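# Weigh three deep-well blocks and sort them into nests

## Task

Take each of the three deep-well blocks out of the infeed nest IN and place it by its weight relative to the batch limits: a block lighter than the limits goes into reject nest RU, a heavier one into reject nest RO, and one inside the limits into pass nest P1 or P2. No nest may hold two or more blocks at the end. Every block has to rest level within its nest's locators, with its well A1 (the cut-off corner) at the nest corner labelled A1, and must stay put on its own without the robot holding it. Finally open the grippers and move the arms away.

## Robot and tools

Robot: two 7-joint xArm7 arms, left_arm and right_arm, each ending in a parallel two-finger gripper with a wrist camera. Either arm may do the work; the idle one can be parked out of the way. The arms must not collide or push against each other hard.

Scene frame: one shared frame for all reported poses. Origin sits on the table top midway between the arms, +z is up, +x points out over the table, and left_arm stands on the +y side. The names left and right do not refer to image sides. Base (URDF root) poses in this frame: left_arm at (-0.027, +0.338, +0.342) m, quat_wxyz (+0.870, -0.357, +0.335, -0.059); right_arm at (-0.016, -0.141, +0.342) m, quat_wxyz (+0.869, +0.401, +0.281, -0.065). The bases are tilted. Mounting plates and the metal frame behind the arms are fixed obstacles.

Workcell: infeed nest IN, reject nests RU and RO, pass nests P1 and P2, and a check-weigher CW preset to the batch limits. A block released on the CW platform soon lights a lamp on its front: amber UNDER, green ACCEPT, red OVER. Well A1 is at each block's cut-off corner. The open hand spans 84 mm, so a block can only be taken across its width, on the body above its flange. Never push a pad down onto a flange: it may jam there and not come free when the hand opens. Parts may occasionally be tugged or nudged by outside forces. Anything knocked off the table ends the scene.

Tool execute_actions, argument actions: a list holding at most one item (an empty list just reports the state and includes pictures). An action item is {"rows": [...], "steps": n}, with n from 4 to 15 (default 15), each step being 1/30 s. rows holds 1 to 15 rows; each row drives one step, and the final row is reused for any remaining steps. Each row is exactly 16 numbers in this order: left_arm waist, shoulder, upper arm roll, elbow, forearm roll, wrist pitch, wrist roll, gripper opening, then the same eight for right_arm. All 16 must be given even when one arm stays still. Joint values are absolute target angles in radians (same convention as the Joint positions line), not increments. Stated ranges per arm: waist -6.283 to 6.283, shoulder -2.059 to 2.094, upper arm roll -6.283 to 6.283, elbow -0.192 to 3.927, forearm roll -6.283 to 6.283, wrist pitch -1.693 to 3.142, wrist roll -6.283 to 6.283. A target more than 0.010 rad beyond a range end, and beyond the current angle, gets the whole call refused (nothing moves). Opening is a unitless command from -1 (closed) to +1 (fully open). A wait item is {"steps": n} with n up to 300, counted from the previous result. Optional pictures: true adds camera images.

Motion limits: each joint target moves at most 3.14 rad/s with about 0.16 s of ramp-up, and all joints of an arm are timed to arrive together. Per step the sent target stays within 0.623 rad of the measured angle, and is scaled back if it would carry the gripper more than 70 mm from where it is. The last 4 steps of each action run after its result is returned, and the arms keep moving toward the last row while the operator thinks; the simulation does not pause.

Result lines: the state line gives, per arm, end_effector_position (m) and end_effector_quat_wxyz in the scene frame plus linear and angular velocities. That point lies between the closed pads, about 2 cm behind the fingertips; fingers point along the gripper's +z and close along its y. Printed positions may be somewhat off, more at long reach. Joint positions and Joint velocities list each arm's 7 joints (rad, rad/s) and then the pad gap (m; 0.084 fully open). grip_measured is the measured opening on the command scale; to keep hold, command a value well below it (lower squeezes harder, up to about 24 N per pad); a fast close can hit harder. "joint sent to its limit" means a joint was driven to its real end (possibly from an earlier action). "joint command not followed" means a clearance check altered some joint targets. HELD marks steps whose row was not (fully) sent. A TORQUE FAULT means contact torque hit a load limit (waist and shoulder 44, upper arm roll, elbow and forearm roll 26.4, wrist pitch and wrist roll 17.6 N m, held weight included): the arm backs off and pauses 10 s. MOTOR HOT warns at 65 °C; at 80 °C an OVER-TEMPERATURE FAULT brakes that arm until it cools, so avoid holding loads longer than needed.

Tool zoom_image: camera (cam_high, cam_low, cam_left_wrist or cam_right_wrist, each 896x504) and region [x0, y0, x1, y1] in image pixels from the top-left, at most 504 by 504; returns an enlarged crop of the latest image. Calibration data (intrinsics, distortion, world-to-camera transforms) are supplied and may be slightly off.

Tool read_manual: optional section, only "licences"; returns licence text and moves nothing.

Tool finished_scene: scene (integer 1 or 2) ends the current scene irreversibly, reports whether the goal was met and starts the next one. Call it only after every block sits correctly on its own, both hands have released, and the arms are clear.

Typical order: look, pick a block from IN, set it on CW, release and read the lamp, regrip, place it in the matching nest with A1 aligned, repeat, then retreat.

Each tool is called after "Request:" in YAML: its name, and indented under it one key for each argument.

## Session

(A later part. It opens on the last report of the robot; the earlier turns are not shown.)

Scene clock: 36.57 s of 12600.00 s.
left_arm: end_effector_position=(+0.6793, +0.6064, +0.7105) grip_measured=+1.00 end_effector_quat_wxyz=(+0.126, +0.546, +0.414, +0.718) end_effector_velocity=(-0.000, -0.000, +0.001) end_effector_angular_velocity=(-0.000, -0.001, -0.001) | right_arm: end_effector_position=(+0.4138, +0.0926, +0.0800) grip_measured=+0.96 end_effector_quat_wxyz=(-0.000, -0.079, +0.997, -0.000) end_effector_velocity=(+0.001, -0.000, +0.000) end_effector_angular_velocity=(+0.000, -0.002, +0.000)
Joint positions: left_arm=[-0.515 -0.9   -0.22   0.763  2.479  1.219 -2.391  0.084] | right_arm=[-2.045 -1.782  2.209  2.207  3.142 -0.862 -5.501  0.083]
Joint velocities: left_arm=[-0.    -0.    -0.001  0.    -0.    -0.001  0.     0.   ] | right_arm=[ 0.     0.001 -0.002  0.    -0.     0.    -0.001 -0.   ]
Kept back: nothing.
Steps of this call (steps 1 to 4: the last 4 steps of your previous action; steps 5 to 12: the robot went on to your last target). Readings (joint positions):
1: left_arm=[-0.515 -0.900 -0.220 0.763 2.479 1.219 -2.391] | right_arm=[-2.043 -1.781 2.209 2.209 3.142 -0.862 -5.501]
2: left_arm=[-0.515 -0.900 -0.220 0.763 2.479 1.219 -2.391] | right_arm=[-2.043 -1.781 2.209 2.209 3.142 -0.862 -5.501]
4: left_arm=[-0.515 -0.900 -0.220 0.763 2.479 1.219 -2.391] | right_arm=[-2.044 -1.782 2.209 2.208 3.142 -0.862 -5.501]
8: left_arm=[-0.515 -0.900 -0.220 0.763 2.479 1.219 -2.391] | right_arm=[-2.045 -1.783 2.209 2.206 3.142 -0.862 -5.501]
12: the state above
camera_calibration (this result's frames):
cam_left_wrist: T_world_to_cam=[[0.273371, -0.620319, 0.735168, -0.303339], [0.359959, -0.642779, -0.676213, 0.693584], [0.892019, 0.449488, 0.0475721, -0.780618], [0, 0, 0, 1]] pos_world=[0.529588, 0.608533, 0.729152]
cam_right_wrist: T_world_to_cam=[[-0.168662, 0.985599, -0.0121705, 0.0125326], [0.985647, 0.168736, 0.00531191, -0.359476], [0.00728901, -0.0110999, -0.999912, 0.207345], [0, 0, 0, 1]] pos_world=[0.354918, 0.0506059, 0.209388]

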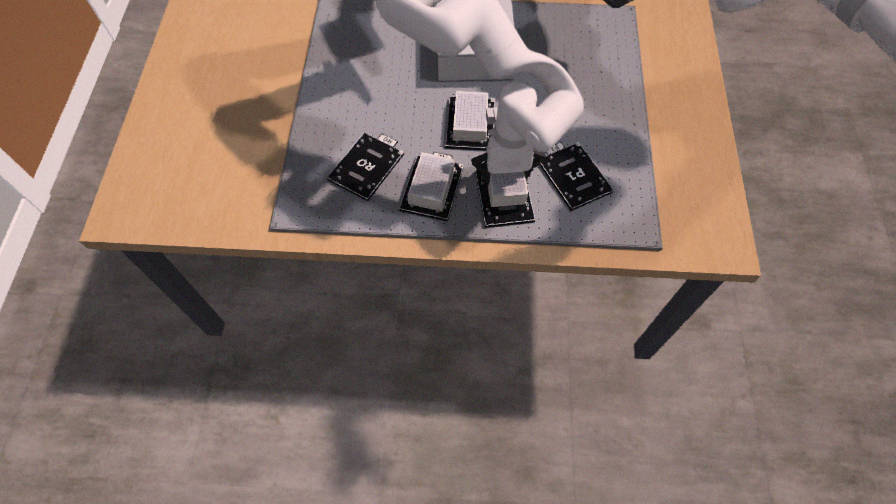

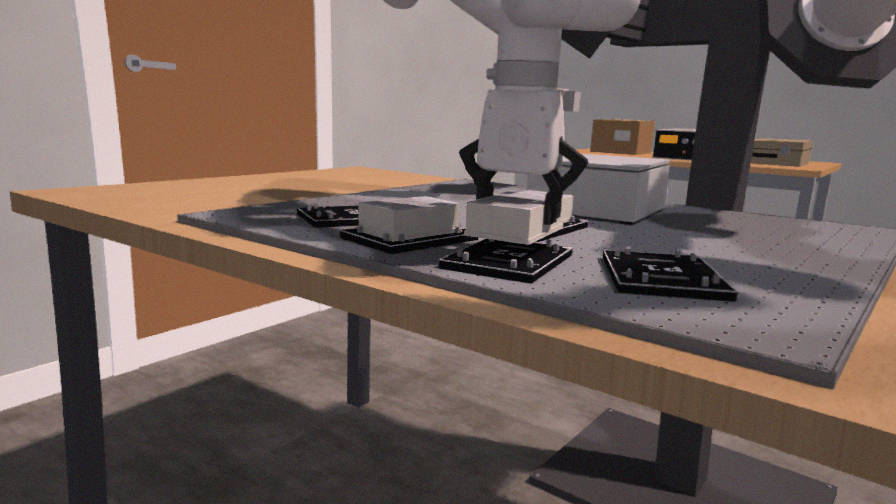

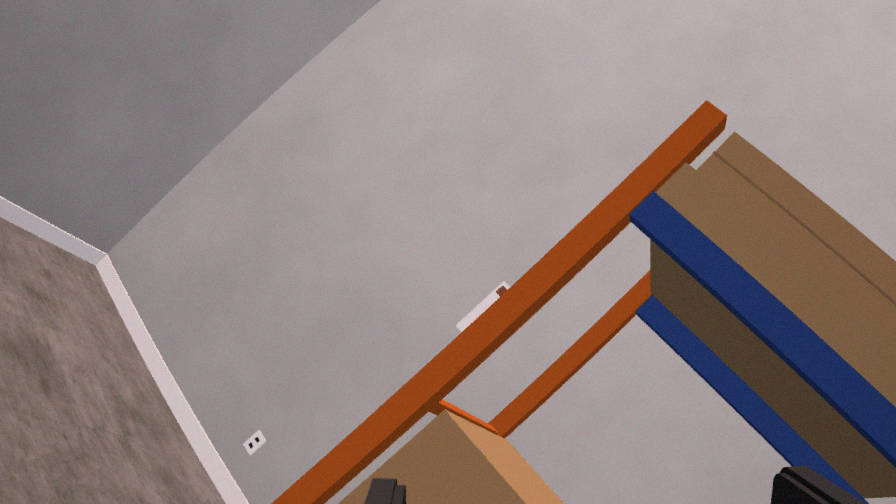

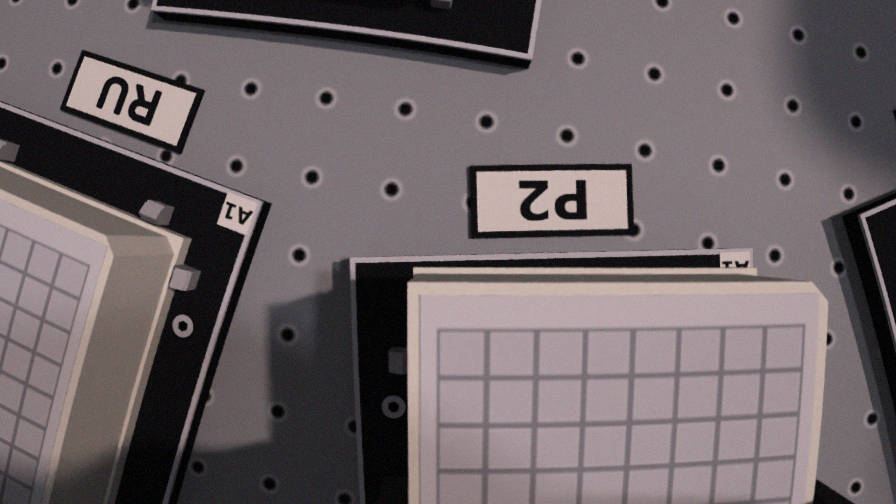

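Request:
execute_actions:
  actions:
    - {"rows":[[-0.515,-0.9,-0.22,0.763,2.479,1.219,-2.391,1,-2.101,-1.799,2.1946,2.3119,3.1416,-0.9133,-5.5455,0.4]],"steps":12}

Request:
execute_actions:
  actions:
    - {"rows":[[-0.515,-0.9,-0.22,0.763,2.479,1.219,-2.391,1,-2.116,-1.809,2.1904,2.33,3.1416,-0.914,-5.5455,0.4],[-0.515,-0.9,-0.22,0.763,2.479,1.219,-2.391,1,-2.131,-1.8195,2.1862,2.349,3.1416,-0.9152,-5.5455,0.4],[-0.515,-0.9,-0.22,0.763,2.479,1.219,-2.391,1,-2.1466,-1.83,2.182,2.3695,3.1416,-0.9167,-5.5455,0.4]],"steps":15}

Request:
execute_actions:
  actions:
    - {"steps":8}
  pictures: true

Scene clock: 37.47 s of 12600.00 s.
left_arm: end_effector_position=(+0.6793, +0.6064, +0.7105) grip_measured=+1.00 end_effector_quat_wxyz=(+0.126, +0.546, +0.414, +0.718) end_effector_velocity=(-0.000, +0.000, +0.000) end_effector_angular_velocity=(-0.000, -0.000, +0.001) | right_arm: end_effector_position=(+0.4271, +0.0927, +0.0796) grip_measured=+0.96 end_effector_quat_wxyz=(-0.001, -0.090, +0.996, +0.000) end_effector_velocity=(-0.010, +0.008, +0.002) end_effector_angular_velocity=(+0.003, +0.019, +0.030)
Joint positions: left_arm=[-0.515 -0.9   -0.22   0.763  2.479  1.219 -2.391  0.084] | right_arm=[-2.102 -1.798  2.193  2.31   3.141 -0.912 -5.545  0.083]
Joint velocities: left_arm=[-0.     0.     0.     0.     0.     0.001 -0.     0.   ] | right_arm=[-0.006 -0.016  0.015  0.03   0.002 -0.025 -0.019  0.   ]
Steps of this call (steps 1 to 15: the robot went on to your last target; steps 16 to 19: nothing new was sent; steps 20 to 27: the first 8 steps of this action). Readings (joint positions):
20: left_arm=[-0.515 -0.900 -0.220 0.763 2.479 1.219 -2.391] | right_arm=[-2.045 -1.783 2.208 2.208 3.142 -0.863 -5.502]
21: left_arm=[-0.515 -0.900 -0.220 0.763 2.479 1.219 -2.391] | right_arm=[-2.050 -1.785 2.208 2.217 3.142 -0.868 -5.506]
23: left_arm=[-0.515 -0.900 -0.220 0.763 2.479 1.219 -2.391] | right_arm=[-2.079 -1.794 2.201 2.272 3.142 -0.894 -5.529]
27: the state above

Scene clock: 37.97 s of 12600.00 s.
left_arm: end_effector_position=(+0.6793, +0.6064, +0.7105) grip_measured=+1.00 end_effector_quat_wxyz=(+0.126, +0.546, +0.414, +0.718) end_effector_velocity=(-0.000, -0.001, +0.001) end_effector_angular_velocity=(+0.001, -0.001, -0.002) | right_arm: end_effector_position=(+0.4269, +0.0932, +0.0650) grip_measured=+0.96 end_effector_quat_wxyz=(-0.000, -0.091, +0.996, +0.000) end_effector_velocity=(+0.017, +0.008, +0.017) end_effector_angular_velocity=(+0.026, -0.036, -0.004)
Joint positions: left_arm=[-0.515 -0.9   -0.22   0.763  2.479  1.219 -2.391  0.084] | right_arm=[-2.146 -1.83   2.182  2.369  3.142 -0.917 -5.545  0.083]
Joint velocities: left_arm=[-0.     0.    -0.002 -0.001  0.    -0.    -0.     0.   ] | right_arm=[ 0.015  0.017 -0.008  0.02  -0.003  0.    -0.002  0.   ]
Steps of this call (steps 1 to 4: the last 4 steps of your previous action; steps 5 to 15: the first 11 steps of this action). Readings (joint positions):
5: left_arm=[-0.515 -0.900 -0.220 0.763 2.479 1.219 -2.391] | right_arm=[-2.101 -1.800 2.195 2.313 3.142 -0.913 -5.545]
6: left_arm=[-0.515 -0.900 -0.220 0.763 2.479 1.219 -2.391] | right_arm=[-2.105 -1.802 2.193 2.319 3.142 -0.914 -5.545]
8: left_arm=[-0.515 -0.900 -0.220 0.763 2.479 1.219 -2.391] | right_arm=[-2.124 -1.815 2.188 2.345 3.142 -0.915 -5.545]
12: left_arm=[-0.515 -0.900 -0.220 0.763 2.479 1.219 -2.391] | right_arm=[-2.148 -1.831 2.183 2.366 3.142 -0.916 -5.546]
15: the state above

Scene clock: 38.23 s of 12600.00 s.
left_arm: end_effector_position=(+0.6793, +0.6064, +0.7105) grip_measured=+1.00 end_effector_quat_wxyz=(+0.126, +0.546, +0.414, +0.718) end_effector_velocity=(-0.000, +0.001, -0.000) end_effector_angular_velocity=(-0.001, +0.000, +0.002) | right_arm: end_effector_position=(+0.4271, +0.0932, +0.0651) grip_measured=+0.96 end_effector_quat_wxyz=(-0.000, -0.091, +0.996, +0.000) end_effector_velocity=(+0.000, -0.001, -0.000) end_effector_angular_velocity=(-0.001, -0.001, -0.000)
Joint positions: left_arm=[-0.515 -0.9   -0.22   0.763  2.479  1.219 -2.391  0.084] | right_arm=[-2.147 -1.83   2.182  2.369  3.142 -0.917 -5.545  0.083]
Joint velocities: left_arm=[ 0.    -0.002  0.001  0.     0.    -0.     0.     0.   ] | right_arm=[-0.001 -0.    -0.002  0.     0.    -0.    -0.     0.   ]
Kept back: nothing.
Steps of this call (steps 1 to 4: the last 4 steps of your previous action; steps 5 to 8: the robot went on to your last target). Readings (joint positions):
1: left_arm=[-0.515 -0.900 -0.220 0.763 2.479 1.219 -2.391] | right_arm=[-2.146 -1.830 2.182 2.370 3.142 -0.917 -5.545]
2: left_arm=[-0.515 -0.900 -0.220 0.763 2.479 1.219 -2.391] | right_arm=[-2.146 -1.829 2.182 2.370 3.142 -0.917 -5.545]
4: left_arm=[-0.515 -0.900 -0.220 0.763 2.479 1.219 -2.391] | right_arm=[-2.146 -1.830 2.182 2.370 3.142 -0.917 -5.545]
8: the state above
camera_calibration (this result's frames):
cam_left_wrist: T_world_to_cam=[[0.273371, -0.620319, 0.735169, -0.303339], [0.359959, -0.642779, -0.676213, 0.693584], [0.892019, 0.449487, 0.0475722, -0.780618], [0, 0, 0, 1]] pos_world=[0.529588, 0.608533, 0.729152]
cam_right_wrist: T_world_to_cam=[[-0.192803, 0.981166, -0.011816, 0.0247543], [0.981211, 0.192872, 0.00495095, -0.372831], [0.00713668, -0.0106394, -0.999918, 0.192353], [0, 0, 0, 1]] pos_world=[0.369226, 0.0496671, 0.194476]

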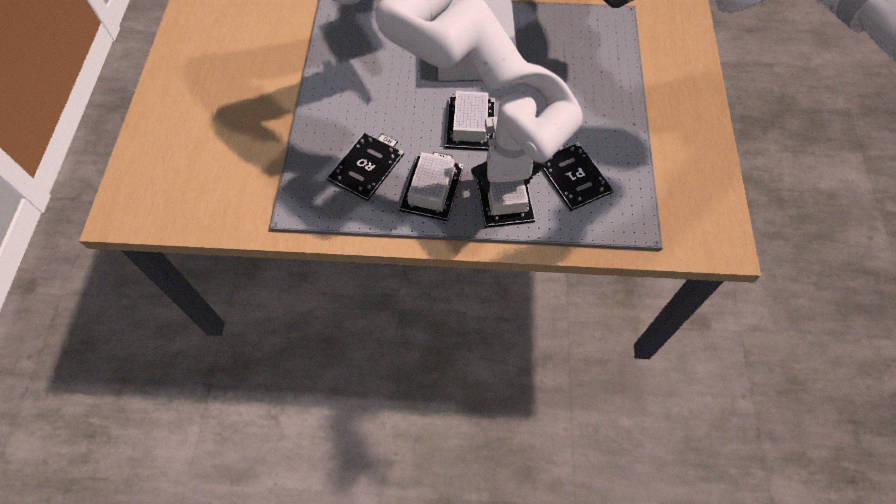

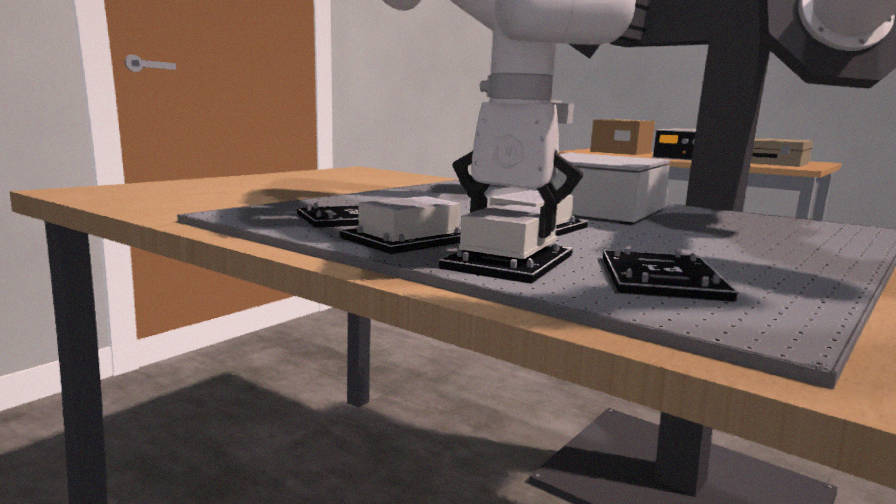

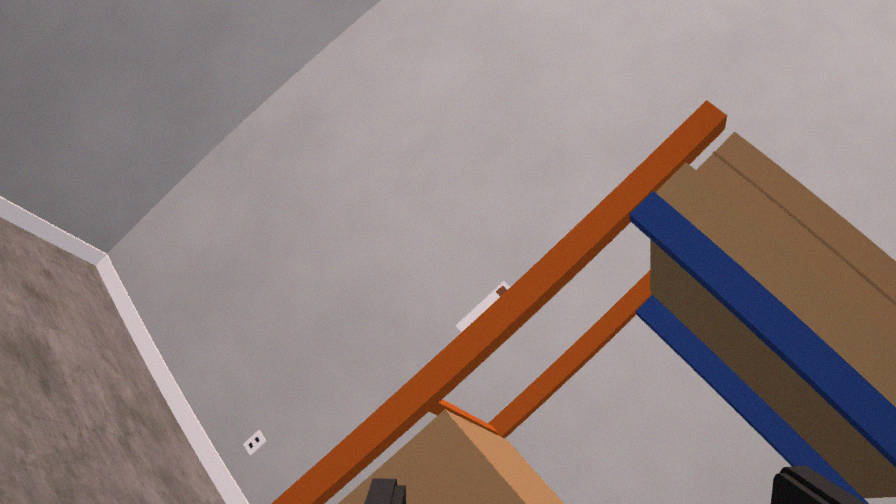

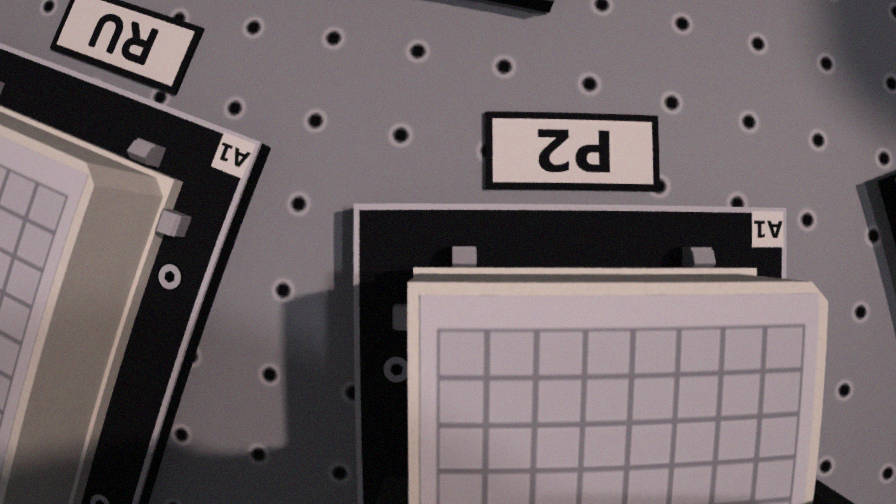

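Request:
execute_actions:
  actions:
    - {"rows":[[-0.515,-0.9,-0.22,0.763,2.479,1.219,-2.391,1,-2.153,-1.8338,2.18,2.379,3.1416,-0.9183,-5.541,0.4],[-0.515,-0.9,-0.22,0.763,2.479,1.219,-2.391,1,-2.1595,-1.838,2.1782,2.3876,3.1416,-0.9193,-5.541,0.4],[-0.515,-0.9,-0.22,0.763,2.479,1.219,-2.391,1,-2.166,-1.8424,2.1764,2.3965,3.1416,-0.9205,-5.541,0.4],[-0.515,-0.9,-0.22,0.763,2.479,1.219,-2.391,1,-2.1726,-1.8468,2.1746,2.4055,3.1416,-0.9218,-5.541,0.4],[-0.515,-0.9,-0.22,0.763,2.479,1.219,-2.391,1,-2.1793,-1.8513,2.1728,2.4148,3.1416,-0.9233,-5.541,0.4],[-0.515,-0.9,-0.22,0.763,2.479,1.219,-2.391,1,-2.1862,-1.8558,2.171,2.4247,3.1416,-0.925,-5.541,0.4],[-0.515,-0.9,-0.22,0.763,2.479,1.219,-2.391,1,-2.1934,-1.8605,2.169,2.435,3.1416,-0.927,-5.541,0.4]],"steps":15}
  pictures: true

Scene clock: 38.93 s of 12600.00 s.
left_arm: end_effector_position=(+0.6793, +0.6064, +0.7105) grip_measured=+1.00 end_effector_quat_wxyz=(+0.126, +0.546, +0.414, +0.718) end_effector_velocity=(+0.000, -0.001, -0.001) end_effector_angular_velocity=(+0.000, +0.001, -0.003) | right_arm: end_effector_position=(+0.4280, +0.0937, +0.0536) grip_measured=+0.96 end_effector_quat_wxyz=(+0.000, -0.089, +0.996, +0.001) end_effector_velocity=(-0.000, +0.000, -0.000) end_effector_angular_velocity=(-0.004, +0.004, +0.001)
Joint positions: left_arm=[-0.515 -0.9   -0.22   0.763  2.479  1.219 -2.391  0.084] | right_arm=[-2.191 -1.859  2.169  2.435  3.142 -0.928 -5.541  0.083]
Joint velocities: left_arm=[-0.     0.001  0.    -0.001  0.    -0.001  0.     0.   ] | right_arm=[-0.015 -0.011 -0.005  0.031  0.001 -0.019 -0.     0.   ]
Steps of this call (steps 1 to 10: the robot went on to your last target; steps 11 to 21: the first 11 steps of this action). Readings (joint positions):
11: left_arm=[-0.515 -0.900 -0.220 0.763 2.479 1.219 -2.391] | right_arm=[-2.147 -1.830 2.182 2.370 3.142 -0.917 -5.545]
12: left_arm=[-0.515 -0.900 -0.220 0.763 2.479 1.219 -2.391] | right_arm=[-2.149 -1.831 2.181 2.374 3.142 -0.918 -5.544]
14: left_arm=[-0.515 -0.900 -0.220 0.763 2.479 1.219 -2.391] | right_arm=[-2.158 -1.837 2.178 2.387 3.142 -0.919 -5.542]
18: left_arm=[-0.515 -0.900 -0.220 0.763 2.479 1.219 -2.391] | right_arm=[-2.184 -1.854 2.172 2.422 3.141 -0.924 -5.541]
21: the state above
camera_calibration (this result's frames):
cam_left_wrist: T_world_to_cam=[[0.273371, -0.620319, 0.735169, -0.303339], [0.359959, -0.64278, -0.676213, 0.693584], [0.892019, 0.449488, 0.0475718, -0.780618], [0, 0, 0, 1]] pos_world=[0.529588, 0.608533, 0.729152]
cam_right_wrist: T_world_to_cam=[[-0.188275, 0.982056, -0.0108809, 0.0222047], [0.982079, 0.188352, 0.00663502, -0.373867], [0.00856541, -0.00943673, -0.999919, 0.180124], [0, 0, 0, 1]] pos_world=[0.369805, 0.0503123, 0.182832]

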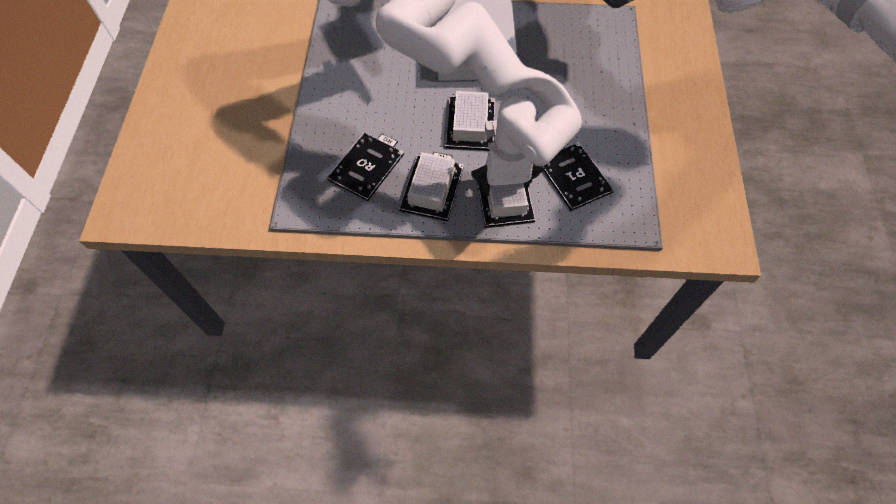

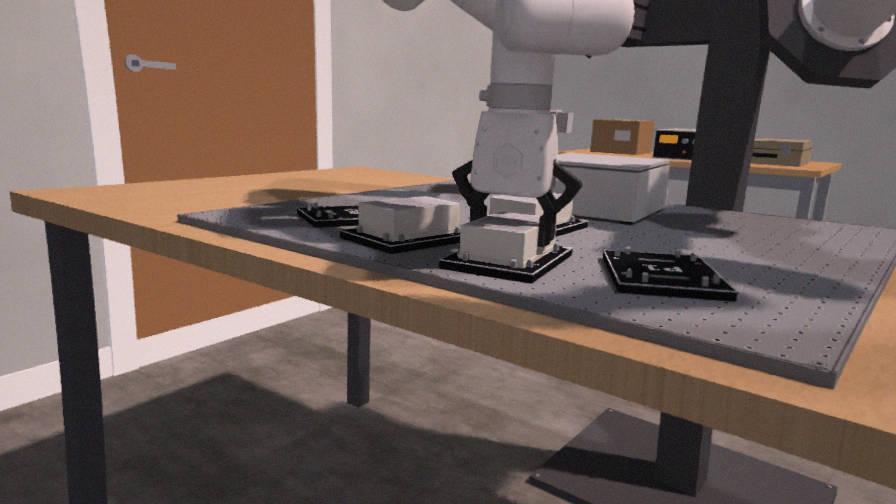

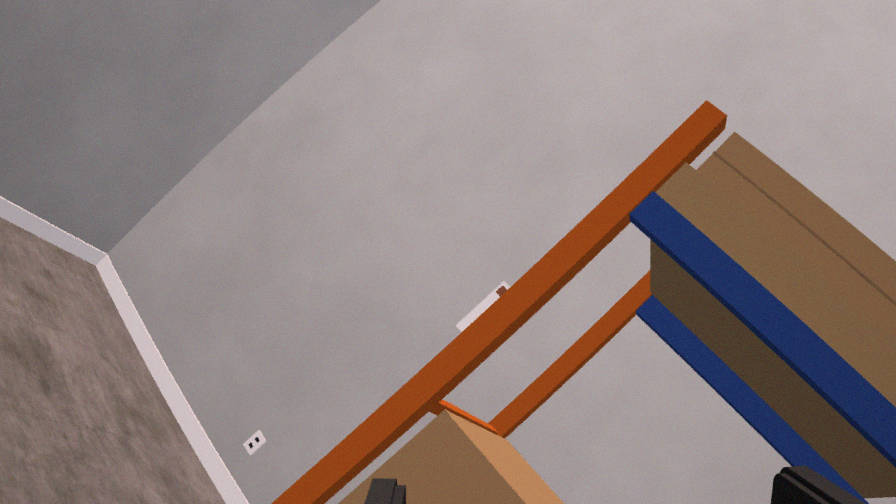

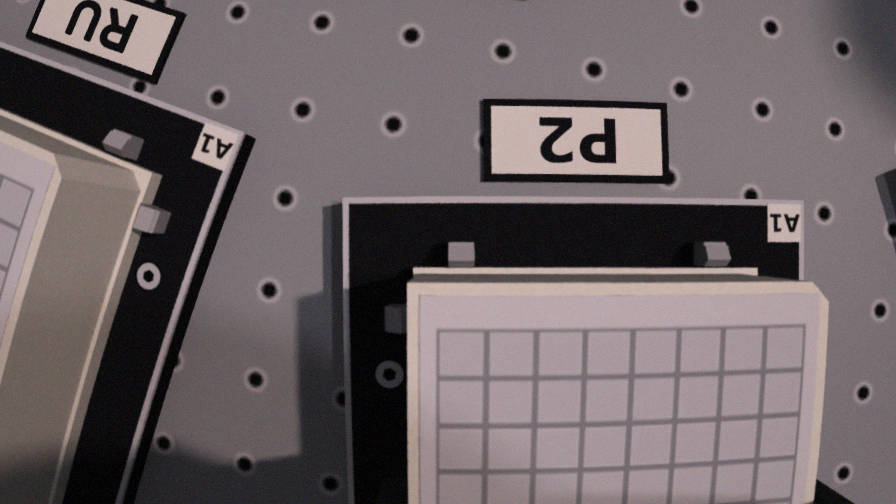

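Seated. Release, lift.

Request:
execute_actions:
  actions:
    - {"rows":[[-0.515,-0.9,-0.22,0.763,2.479,1.219,-2.391,1,-2.1895,-1.858,2.17,2.429,3.1416,-0.9255,-5.541,1]],"steps":12}

Request:
execute_actions:
  actions:
    - {"rows":[[-0.515,-0.9,-0.22,0.763,2.479,1.219,-2.391,1,-2.1793,-1.8513,2.1728,2.4148,3.1416,-0.9233,-5.541,1],[-0.515,-0.9,-0.22,0.763,2.479,1.219,-2.391,1,-2.166,-1.8424,2.1764,2.3965,3.1416,-0.9205,-5.541,1],[-0.515,-0.9,-0.22,0.763,2.479,1.219,-2.391,1,-2.153,-1.8338,2.18,2.379,3.1416,-0.9183,-5.541,1],[-0.515,-0.9,-0.22,0.763,2.479,1.219,-2.391,1,-2.14,-1.825,2.1836,2.362,3.1416,-0.9165,-5.541,1],[-0.515,-0.9,-0.22,0.763,2.479,1.219,-2.391,1,-2.125,-1.815,2.188,2.343,3.1416,-0.915,-5.541,1],[-0.515,-0.9,-0.22,0.763,2.479,1.219,-2.391,1,-2.113,-1.807,2.191,2.328,3.1416,-0.9145,-5.541,1],[-0.515,-0.9,-0.22,0.763,2.479,1.219,-2.391,1,-2.101,-1.799,2.1943,2.313,3.1416,-0.914,-5.541,1],[-0.515,-0.9,-0.22,0.763,2.479,1.219,-2.391,1,-2.06,-1.771,2.206,2.27,3.1416,-0.918,-5.541,1]],"steps":15}
  pictures: true

Request:
execute_actions:
  actions:
    - {"rows":[[-0.515,-0.9,-0.22,0.763,2.479,1.219,-2.391,1,-1.9754,-1.7345,2.2229,2.1724,3.1416,-0.911,-5.5014,1]],"steps":8}

Request:
execute_actions:
  actions:
    - {"rows":[[-0.515,-0.9,-0.22,0.763,2.479,1.219,-2.391,1,-1.68,-1.64,2.34,1.64,3.1416,-0.65,-5.26,1]],"steps":12}

Request:
execute_actions:
  actions:
    - {"rows":[[-0.515,-0.9,-0.22,0.763,2.479,1.219,-2.391,1,-1.4157,-1.5629,2.4427,1.1078,3.1416,-0.3705,-5.017,1]],"steps":14}

Request:
execute_actions:
  actions:
    - {"rows":[[-0.515,-0.9,-0.22,0.763,2.479,1.219,-2.391,1,-1.4872,-1.6508,2.4393,1.156,3.1416,-0.3055,-5.017,1]],"steps":15}

Request:
execute_actions:
  actions:
    - {"steps":10}
  pictures: true

Scene clock: 39.80 s of 12600.00 s.
left_arm: end_effector_position=(+0.6793, +0.6064, +0.7105) grip_measured=+1.00 end_effector_quat_wxyz=(+0.126, +0.546, +0.414, +0.718) end_effector_velocity=(+0.000, -0.001, -0.001) end_effector_angular_velocity=(+0.000, +0.002, -0.001) | right_arm: end_effector_position=(+0.4263, +0.0925, +0.0510) grip_measured=+1.00 end_effector_quat_wxyz=(-0.001, -0.089, +0.996, -0.000) end_effector_velocity=(+0.003, -0.001, +0.007) end_effector_angular_velocity=(-0.006, -0.001, +0.004)
Joint positions: left_arm=[-0.515 -0.9   -0.22   0.763  2.479  1.219 -2.391  0.084] | right_arm=[-2.192 -1.86   2.17   2.427  3.142 -0.923 -5.541  0.084]
Joint velocities: left_arm=[-0.     0.001  0.001 -0.001 -0.    -0.     0.     0.   ] | right_arm=[ 0.007  0.006 -0.002  0.003 -0.001 -0.016 -0.005  0.   ]
Steps of this call (steps 1 to 4: the last 4 steps of your previous action; steps 5 to 15: the robot went on to your last target; steps 16 to 18: nothing new was sent; steps 19 to 26: the first 8 steps of this action). Readings (joint positions):
19: left_arm=[-0.515 -0.900 -0.220 0.763 2.479 1.219 -2.391] | right_arm=[-2.192 -1.860 2.169 2.435 3.142 -0.927 -5.541]
20: left_arm=[-0.515 -0.900 -0.220 0.763 2.479 1.219 -2.391] | right_arm=[-2.191 -1.859 2.169 2.433 3.142 -0.926 -5.541]
22: left_arm=[-0.515 -0.900 -0.220 0.763 2.479 1.219 -2.391] | right_arm=[-2.191 -1.859 2.170 2.429 3.142 -0.924 -5.541]
26: the state above

Scene clock: 40.30 s of 12600.00 s.
left_arm: end_effector_position=(+0.6793, +0.6064, +0.7105) grip_measured=+1.00 end_effector_quat_wxyz=(+0.126, +0.546, +0.414, +0.718) end_effector_velocity=(-0.000, -0.001, +0.000) end_effector_angular_velocity=(+0.001, -0.001, -0.001) | right_arm: end_effector_position=(+0.4269, +0.0955, +0.0933) grip_measured=+1.00 end_effector_quat_wxyz=(-0.000, -0.090, +0.996, +0.002) end_effector_velocity=(+0.027, +0.056, +0.162) end_effector_angular_velocity=(+0.130, -0.087, +0.015)
Joint positions: left_arm=[-0.515 -0.9   -0.22   0.763  2.479  1.219 -2.391  0.084] | right_arm=[-2.07  -1.778  2.202  2.283  3.141 -0.918 -5.541  0.084]
Joint velocities: left_arm=[ 0.    -0.    -0.001 -0.001  0.    -0.     0.     0.   ] | right_arm=[ 0.333  0.22   0.079 -0.216  0.002 -0.021  0.     0.   ]
Steps of this call (steps 1 to 4: the last 4 steps of your previous action; steps 5 to 15: the first 11 steps of this action). Readings (joint positions):
5: left_arm=[-0.515 -0.900 -0.220 0.763 2.479 1.219 -2.391] | right_arm=[-2.190 -1.858 2.170 2.427 3.142 -0.925 -5.541]
6: left_arm=[-0.515 -0.900 -0.220 0.763 2.479 1.219 -2.391] | right_arm=[-2.187 -1.856 2.171 2.422 3.142 -0.924 -5.541]
8: left_arm=[-0.515 -0.900 -0.220 0.763 2.479 1.219 -2.391] | right_arm=[-2.171 -1.846 2.176 2.399 3.142 -0.921 -5.541]
12: left_arm=[-0.515 -0.900 -0.220 0.763 2.479 1.219 -2.391] | right_arm=[-2.119 -1.811 2.189 2.335 3.141 -0.916 -5.541]
15: the state above
camera_calibration (this result's frames):
cam_left_wrist: T_world_to_cam=[[0.273371, -0.620319, 0.735169, -0.303339], [0.359959, -0.64278, -0.676213, 0.693584], [0.892019, 0.449487, 0.047572, -0.780618], [0, 0, 0, 1]] pos_world=[0.529588, 0.608533, 0.729152]
cam_right_wrist: T_world_to_cam=[[-0.189594, 0.981829, -0.00806177, 0.0209994], [0.981838, 0.189641, 0.00552912, -0.373259], [0.00695749, -0.00686707, -0.999952, 0.220296], [0, 0, 0, 1]] pos_world=[0.368928, 0.0516803, 0.222519]

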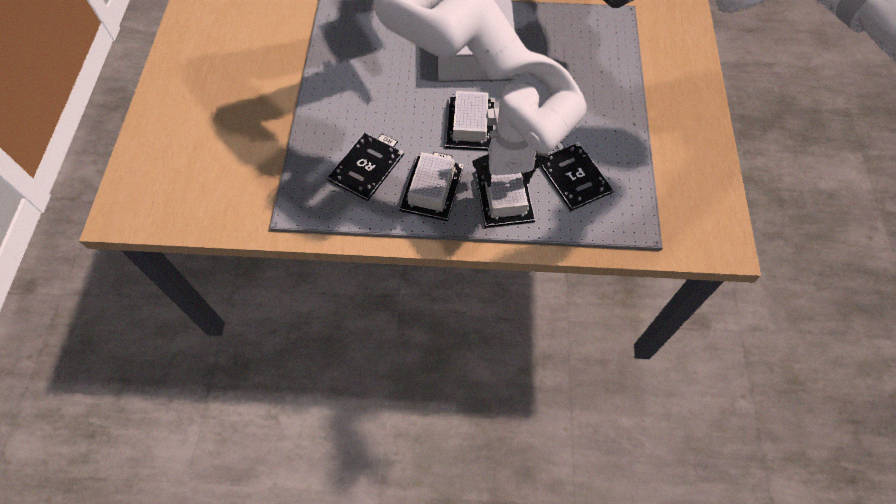

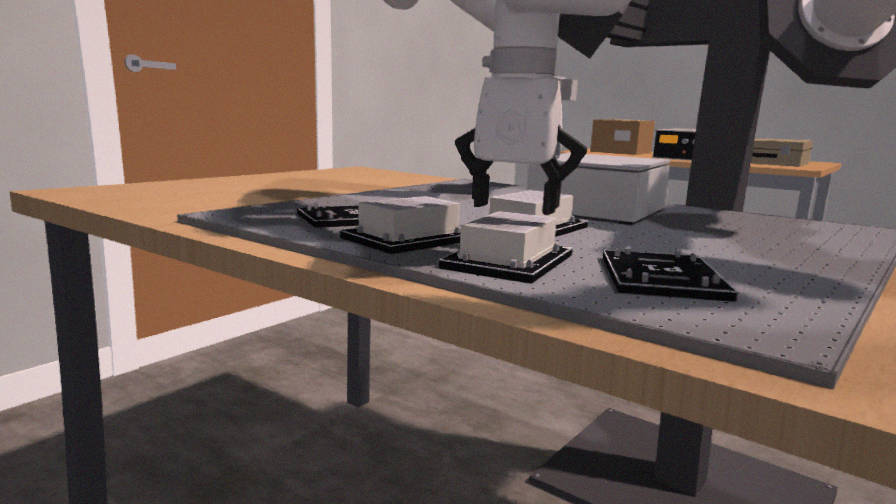

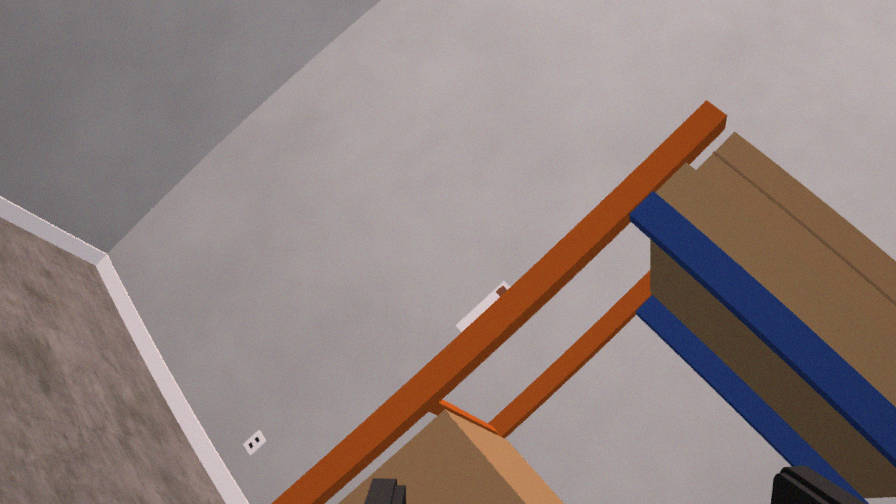

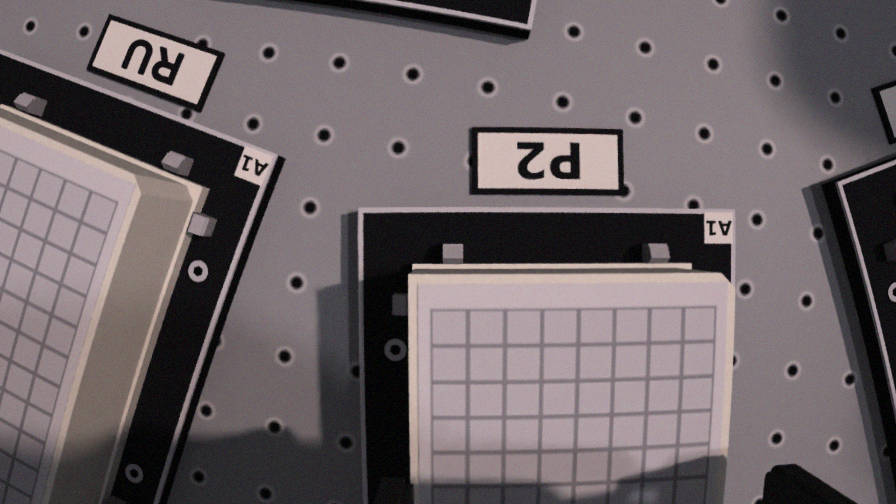

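Scene clock: 40.57 s of 12600.00 s.
left_arm: end_effector_position=(+0.6793, +0.6064, +0.7105) grip_measured=+1.00 end_effector_quat_wxyz=(+0.126, +0.546, +0.414, +0.718) end_effector_velocity=(+0.000, -0.000, -0.001) end_effector_angular_velocity=(+0.000, +0.001, +0.000) | right_arm: end_effector_position=(+0.4178, +0.0937, +0.1072) grip_measured=+1.00 end_effector_quat_wxyz=(-0.004, -0.083, +0.997, -0.003) end_effector_velocity=(-0.075, +0.056, +0.225) end_effector_angular_velocity=(+0.036, -0.053, -0.096)
Joint positions: left_arm=[-0.515 -0.9   -0.22   0.763  2.479  1.219 -2.391  0.084] | right_arm=[-2.012 -1.75   2.216  2.203  3.141 -0.913 -5.515  0.084]
Joint velocities: left_arm=[ 0.     0.001  0.001 -0.     0.     0.001 -0.     0.   ] | right_arm=[ 0.711  0.29   0.155 -0.695  0.006  0.023  0.281  0.   ]
Steps of this call (steps 1 to 4: the last 4 steps of your previous action; steps 5 to 8: the first 4 steps of this action). Readings (joint positions):
5: left_arm=[-0.515 -0.900 -0.220 0.763 2.479 1.219 -2.391] | right_arm=[-2.059 -1.771 2.206 2.269 3.142 -0.918 -5.540]
6: left_arm=[-0.515 -0.900 -0.220 0.763 2.479 1.219 -2.391] | right_arm=[-2.054 -1.768 2.207 2.257 3.141 -0.916 -5.536]
8: the state above

Scene clock: 40.97 s of 12600.00 s.
left_arm: end_effector_position=(+0.6793, +0.6064, +0.7105) grip_measured=+1.00 end_effector_quat_wxyz=(+0.126, +0.546, +0.414, +0.718) end_effector_velocity=(+0.000, -0.000, +0.000) end_effector_angular_velocity=(-0.000, -0.000, -0.001) | right_arm: end_effector_position=(+0.3447, +0.0946, +0.1256) grip_measured=+1.00 end_effector_quat_wxyz=(-0.006, -0.044, +0.999, +0.010) end_effector_velocity=(-0.451, -0.053, +0.049) end_effector_angular_velocity=(+0.092, +0.068, -0.233)
Joint positions: left_arm=[-0.515 -0.9   -0.22   0.763  2.479  1.219 -2.391  0.084] | right_arm=[-1.766 -1.668  2.307  1.797  3.142 -0.727 -5.331  0.084]
Joint velocities: left_arm=[ 0.     0.     0.     0.001 -0.    -0.001 -0.     0.   ] | right_arm=[ 1.167  0.329  0.515 -1.98   0.013  0.948  0.887  0.   ]
Steps of this call (steps 1 to 4: the last 4 steps of your previous action; steps 5 to 12: the first 8 steps of this action). Readings (joint positions):
5: left_arm=[-0.515 -0.900 -0.220 0.763 2.479 1.219 -2.391] | right_arm=[-1.973 -1.733 2.223 2.174 3.142 -0.911 -5.501]
6: left_arm=[-0.515 -0.900 -0.220 0.763 2.479 1.219 -2.391] | right_arm=[-1.969 -1.732 2.224 2.163 3.141 -0.905 -5.496]
8: left_arm=[-0.515 -0.900 -0.220 0.763 2.479 1.219 -2.391] | right_arm=[-1.933 -1.719 2.238 2.087 3.141 -0.868 -5.462]
12: the state above

Scene clock: 41.43 s of 12600.00 s.
left_arm: end_effector_position=(+0.6793, +0.6064, +0.7105) grip_measured=+1.00 end_effector_quat_wxyz=(+0.126, +0.546, +0.414, +0.718) end_effector_velocity=(-0.000, +0.001, +0.000) end_effector_angular_velocity=(-0.000, -0.001, +0.003) | right_arm: end_effector_position=(+0.2241, +0.0185, +0.1207) grip_measured=+1.00 end_effector_quat_wxyz=(-0.003, -0.000, +1.000, +0.002) end_effector_velocity=(-0.262, -0.294, -0.013) end_effector_angular_velocity=(-0.135, -0.053, -0.144)
Joint positions: left_arm=[-0.515 -0.9   -0.22   0.763  2.479  1.219 -2.391  0.084] | right_arm=[-1.457 -1.576  2.429  1.191  3.142 -0.416 -5.056  0.084]
Joint velocities: left_arm=[ 0.    -0.002 -0.     0.    -0.     0.002  0.     0.   ] | right_arm=[ 0.712  0.2    0.283 -1.438  0.001  0.713  0.629  0.   ]
Steps of this call (steps 1 to 4: the last 4 steps of your previous action; steps 5 to 14: the first 10 steps of this action). Readings (joint positions):
5: left_arm=[-0.515 -0.900 -0.220 0.763 2.479 1.219 -2.391] | right_arm=[-1.680 -1.642 2.343 1.643 3.142 -0.653 -5.262]
6: left_arm=[-0.515 -0.900 -0.220 0.763 2.479 1.219 -2.391] | right_arm=[-1.676 -1.639 2.341 1.632 3.142 -0.645 -5.256]
8: left_arm=[-0.515 -0.900 -0.220 0.763 2.479 1.219 -2.391] | right_arm=[-1.642 -1.626 2.349 1.560 3.141 -0.604 -5.221]
12: left_arm=[-0.515 -0.900 -0.220 0.763 2.479 1.219 -2.391] | right_arm=[-1.513 -1.592 2.407 1.303 3.142 -0.473 -5.106]
14: the state above

Scene clock: 41.93 s of 12600.00 s.
left_arm: end_effector_position=(+0.6793, +0.6064, +0.7105) grip_measured=+1.00 end_effector_quat_wxyz=(+0.126, +0.546, +0.414, +0.718) end_effector_velocity=(-0.001, -0.000, +0.001) end_effector_angular_velocity=(-0.000, -0.003, -0.000) | right_arm: end_effector_position=(+0.2120, +0.0021, +0.0806) grip_measured=+1.00 end_effector_quat_wxyz=(+0.001, +0.006, +1.000, +0.001) end_effector_velocity=(+0.007, +0.017, +0.011) end_effector_angular_velocity=(+0.038, -0.016, -0.001)
Joint positions: left_arm=[-0.515 -0.9   -0.22   0.763  2.479  1.219 -2.391  0.084] | right_arm=[-1.487 -1.65   2.439  1.157  3.142 -0.306 -5.017  0.084]
Joint velocities: left_arm=[-0.    -0.001 -0.002  0.     0.     0.     0.     0.   ] | right_arm=[ 0.02   0.019 -0.001  0.012 -0.     0.002  0.001 -0.   ]
Steps of this call (steps 1 to 4: the last 4 steps of your previous action; steps 5 to 15: the first 11 steps of this action). Readings (joint positions):
5: left_arm=[-0.515 -0.900 -0.220 0.763 2.479 1.219 -2.391] | right_arm=[-1.418 -1.564 2.442 1.110 3.142 -0.371 -5.018]
6: left_arm=[-0.515 -0.900 -0.220 0.763 2.479 1.219 -2.391] | right_arm=[-1.424 -1.571 2.440 1.118 3.141 -0.363 -5.018]
8: left_arm=[-0.515 -0.900 -0.220 0.763 2.479 1.219 -2.391] | right_arm=[-1.462 -1.618 2.437 1.148 3.141 -0.327 -5.017]
12: left_arm=[-0.515 -0.900 -0.220 0.763 2.479 1.219 -2.391] | right_arm=[-1.490 -1.654 2.439 1.153 3.142 -0.306 -5.017]
15: the state above

Scene clock: 42.27 s of 12600.00 s.
left_arm: end_effector_position=(+0.6793, +0.6064, +0.7105) grip_measured=+1.00 end_effector_quat_wxyz=(+0.126, +0.546, +0.414, +0.718) end_effector_velocity=(+0.000, +0.001, -0.001) end_effector_angular_velocity=(-0.001, +0.002, +0.003) | right_arm: end_effector_position=(+0.2115, +0.0014, +0.0803) grip_measured=+1.00 end_effector_quat_wxyz=(+0.001, +0.006, +1.000, -0.000) end_effector_velocity=(+0.000, -0.000, -0.000) end_effector_angular_velocity=(-0.001, -0.000, -0.002)
Joint positions: left_arm=[-0.515 -0.9   -0.22   0.763  2.479  1.219 -2.391  0.084] | right_arm=[-1.487 -1.651  2.439  1.156  3.142 -0.306 -5.017  0.084]
Joint velocities: left_arm=[-0.    -0.     0.003  0.    -0.     0.001 -0.     0.   ] | right_arm=[-0.    -0.001 -0.001 -0.     0.001  0.001  0.001 -0.   ]
Kept back: nothing.
Steps of this call (steps 1 to 4: the last 4 steps of your previous action; steps 5 to 10: the robot went on to your last target). Readings (joint positions):
1: left_arm=[-0.515 -0.900 -0.220 0.763 2.479 1.219 -2.391] | right_arm=[-1.487 -1.650 2.439 1.157 3.142 -0.306 -5.017]
2: left_arm=[-0.515 -0.900 -0.220 0.763 2.479 1.219 -2.391] | right_arm=[-1.487 -1.650 2.439 1.157 3.142 -0.306 -5.017]
4: left_arm=[-0.515 -0.900 -0.220 0.763 2.479 1.219 -2.391] | right_arm=[-1.487 -1.650 2.439 1.157 3.142 -0.306 -5.017]
8: left_arm=[-0.515 -0.900 -0.220 0.763 2.479 1.219 -2.391] | right_arm=[-1.487 -1.650 2.439 1.156 3.142 -0.306 -5.017]
10: the state above
camera_calibration (this result's frames):
cam_left_wrist: T_world_to_cam=[[0.273371, -0.620319, 0.735169, -0.303339], [0.359959, -0.64278, -0.676213, 0.693584], [0.892019, 0.449488, 0.0475718, -0.780618], [0, 0, 0, 1]] pos_world=[0.529588, 0.608533, 0.729152]
cam_right_wrist: T_world_to_cam=[[-0.0000991294, 0.999925, -0.0122444, 0.0326498], [0.999973, 0.000189275, 0.00736126, -0.147608], [0.00736302, -0.0122434, -0.999898, 0.20814], [0, 0, 0, 1]] pos_world=[0.146075, -0.030071, 0.209605]

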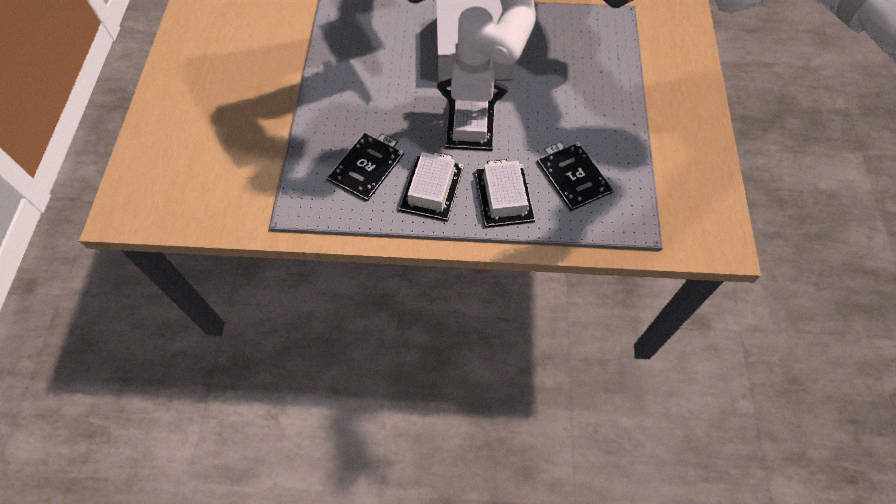

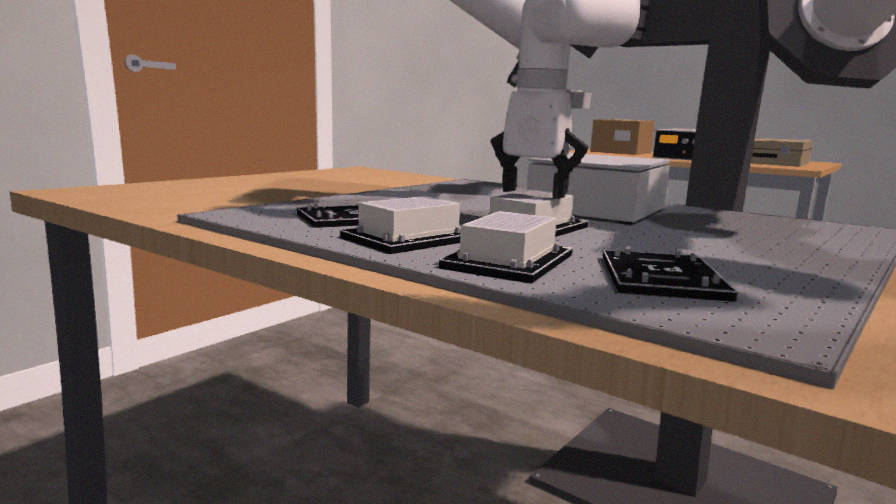

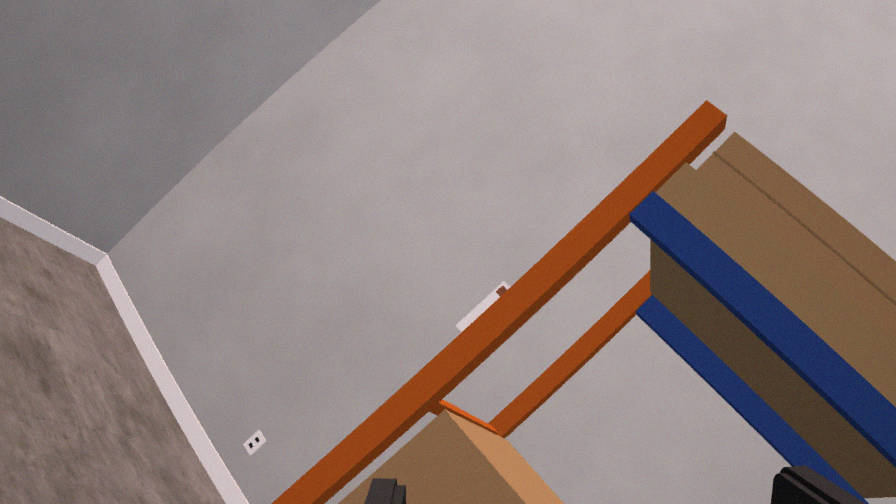

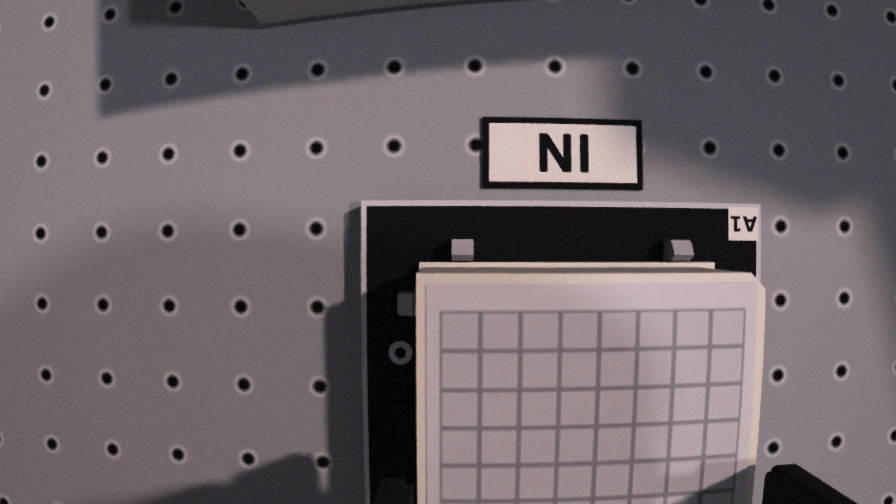

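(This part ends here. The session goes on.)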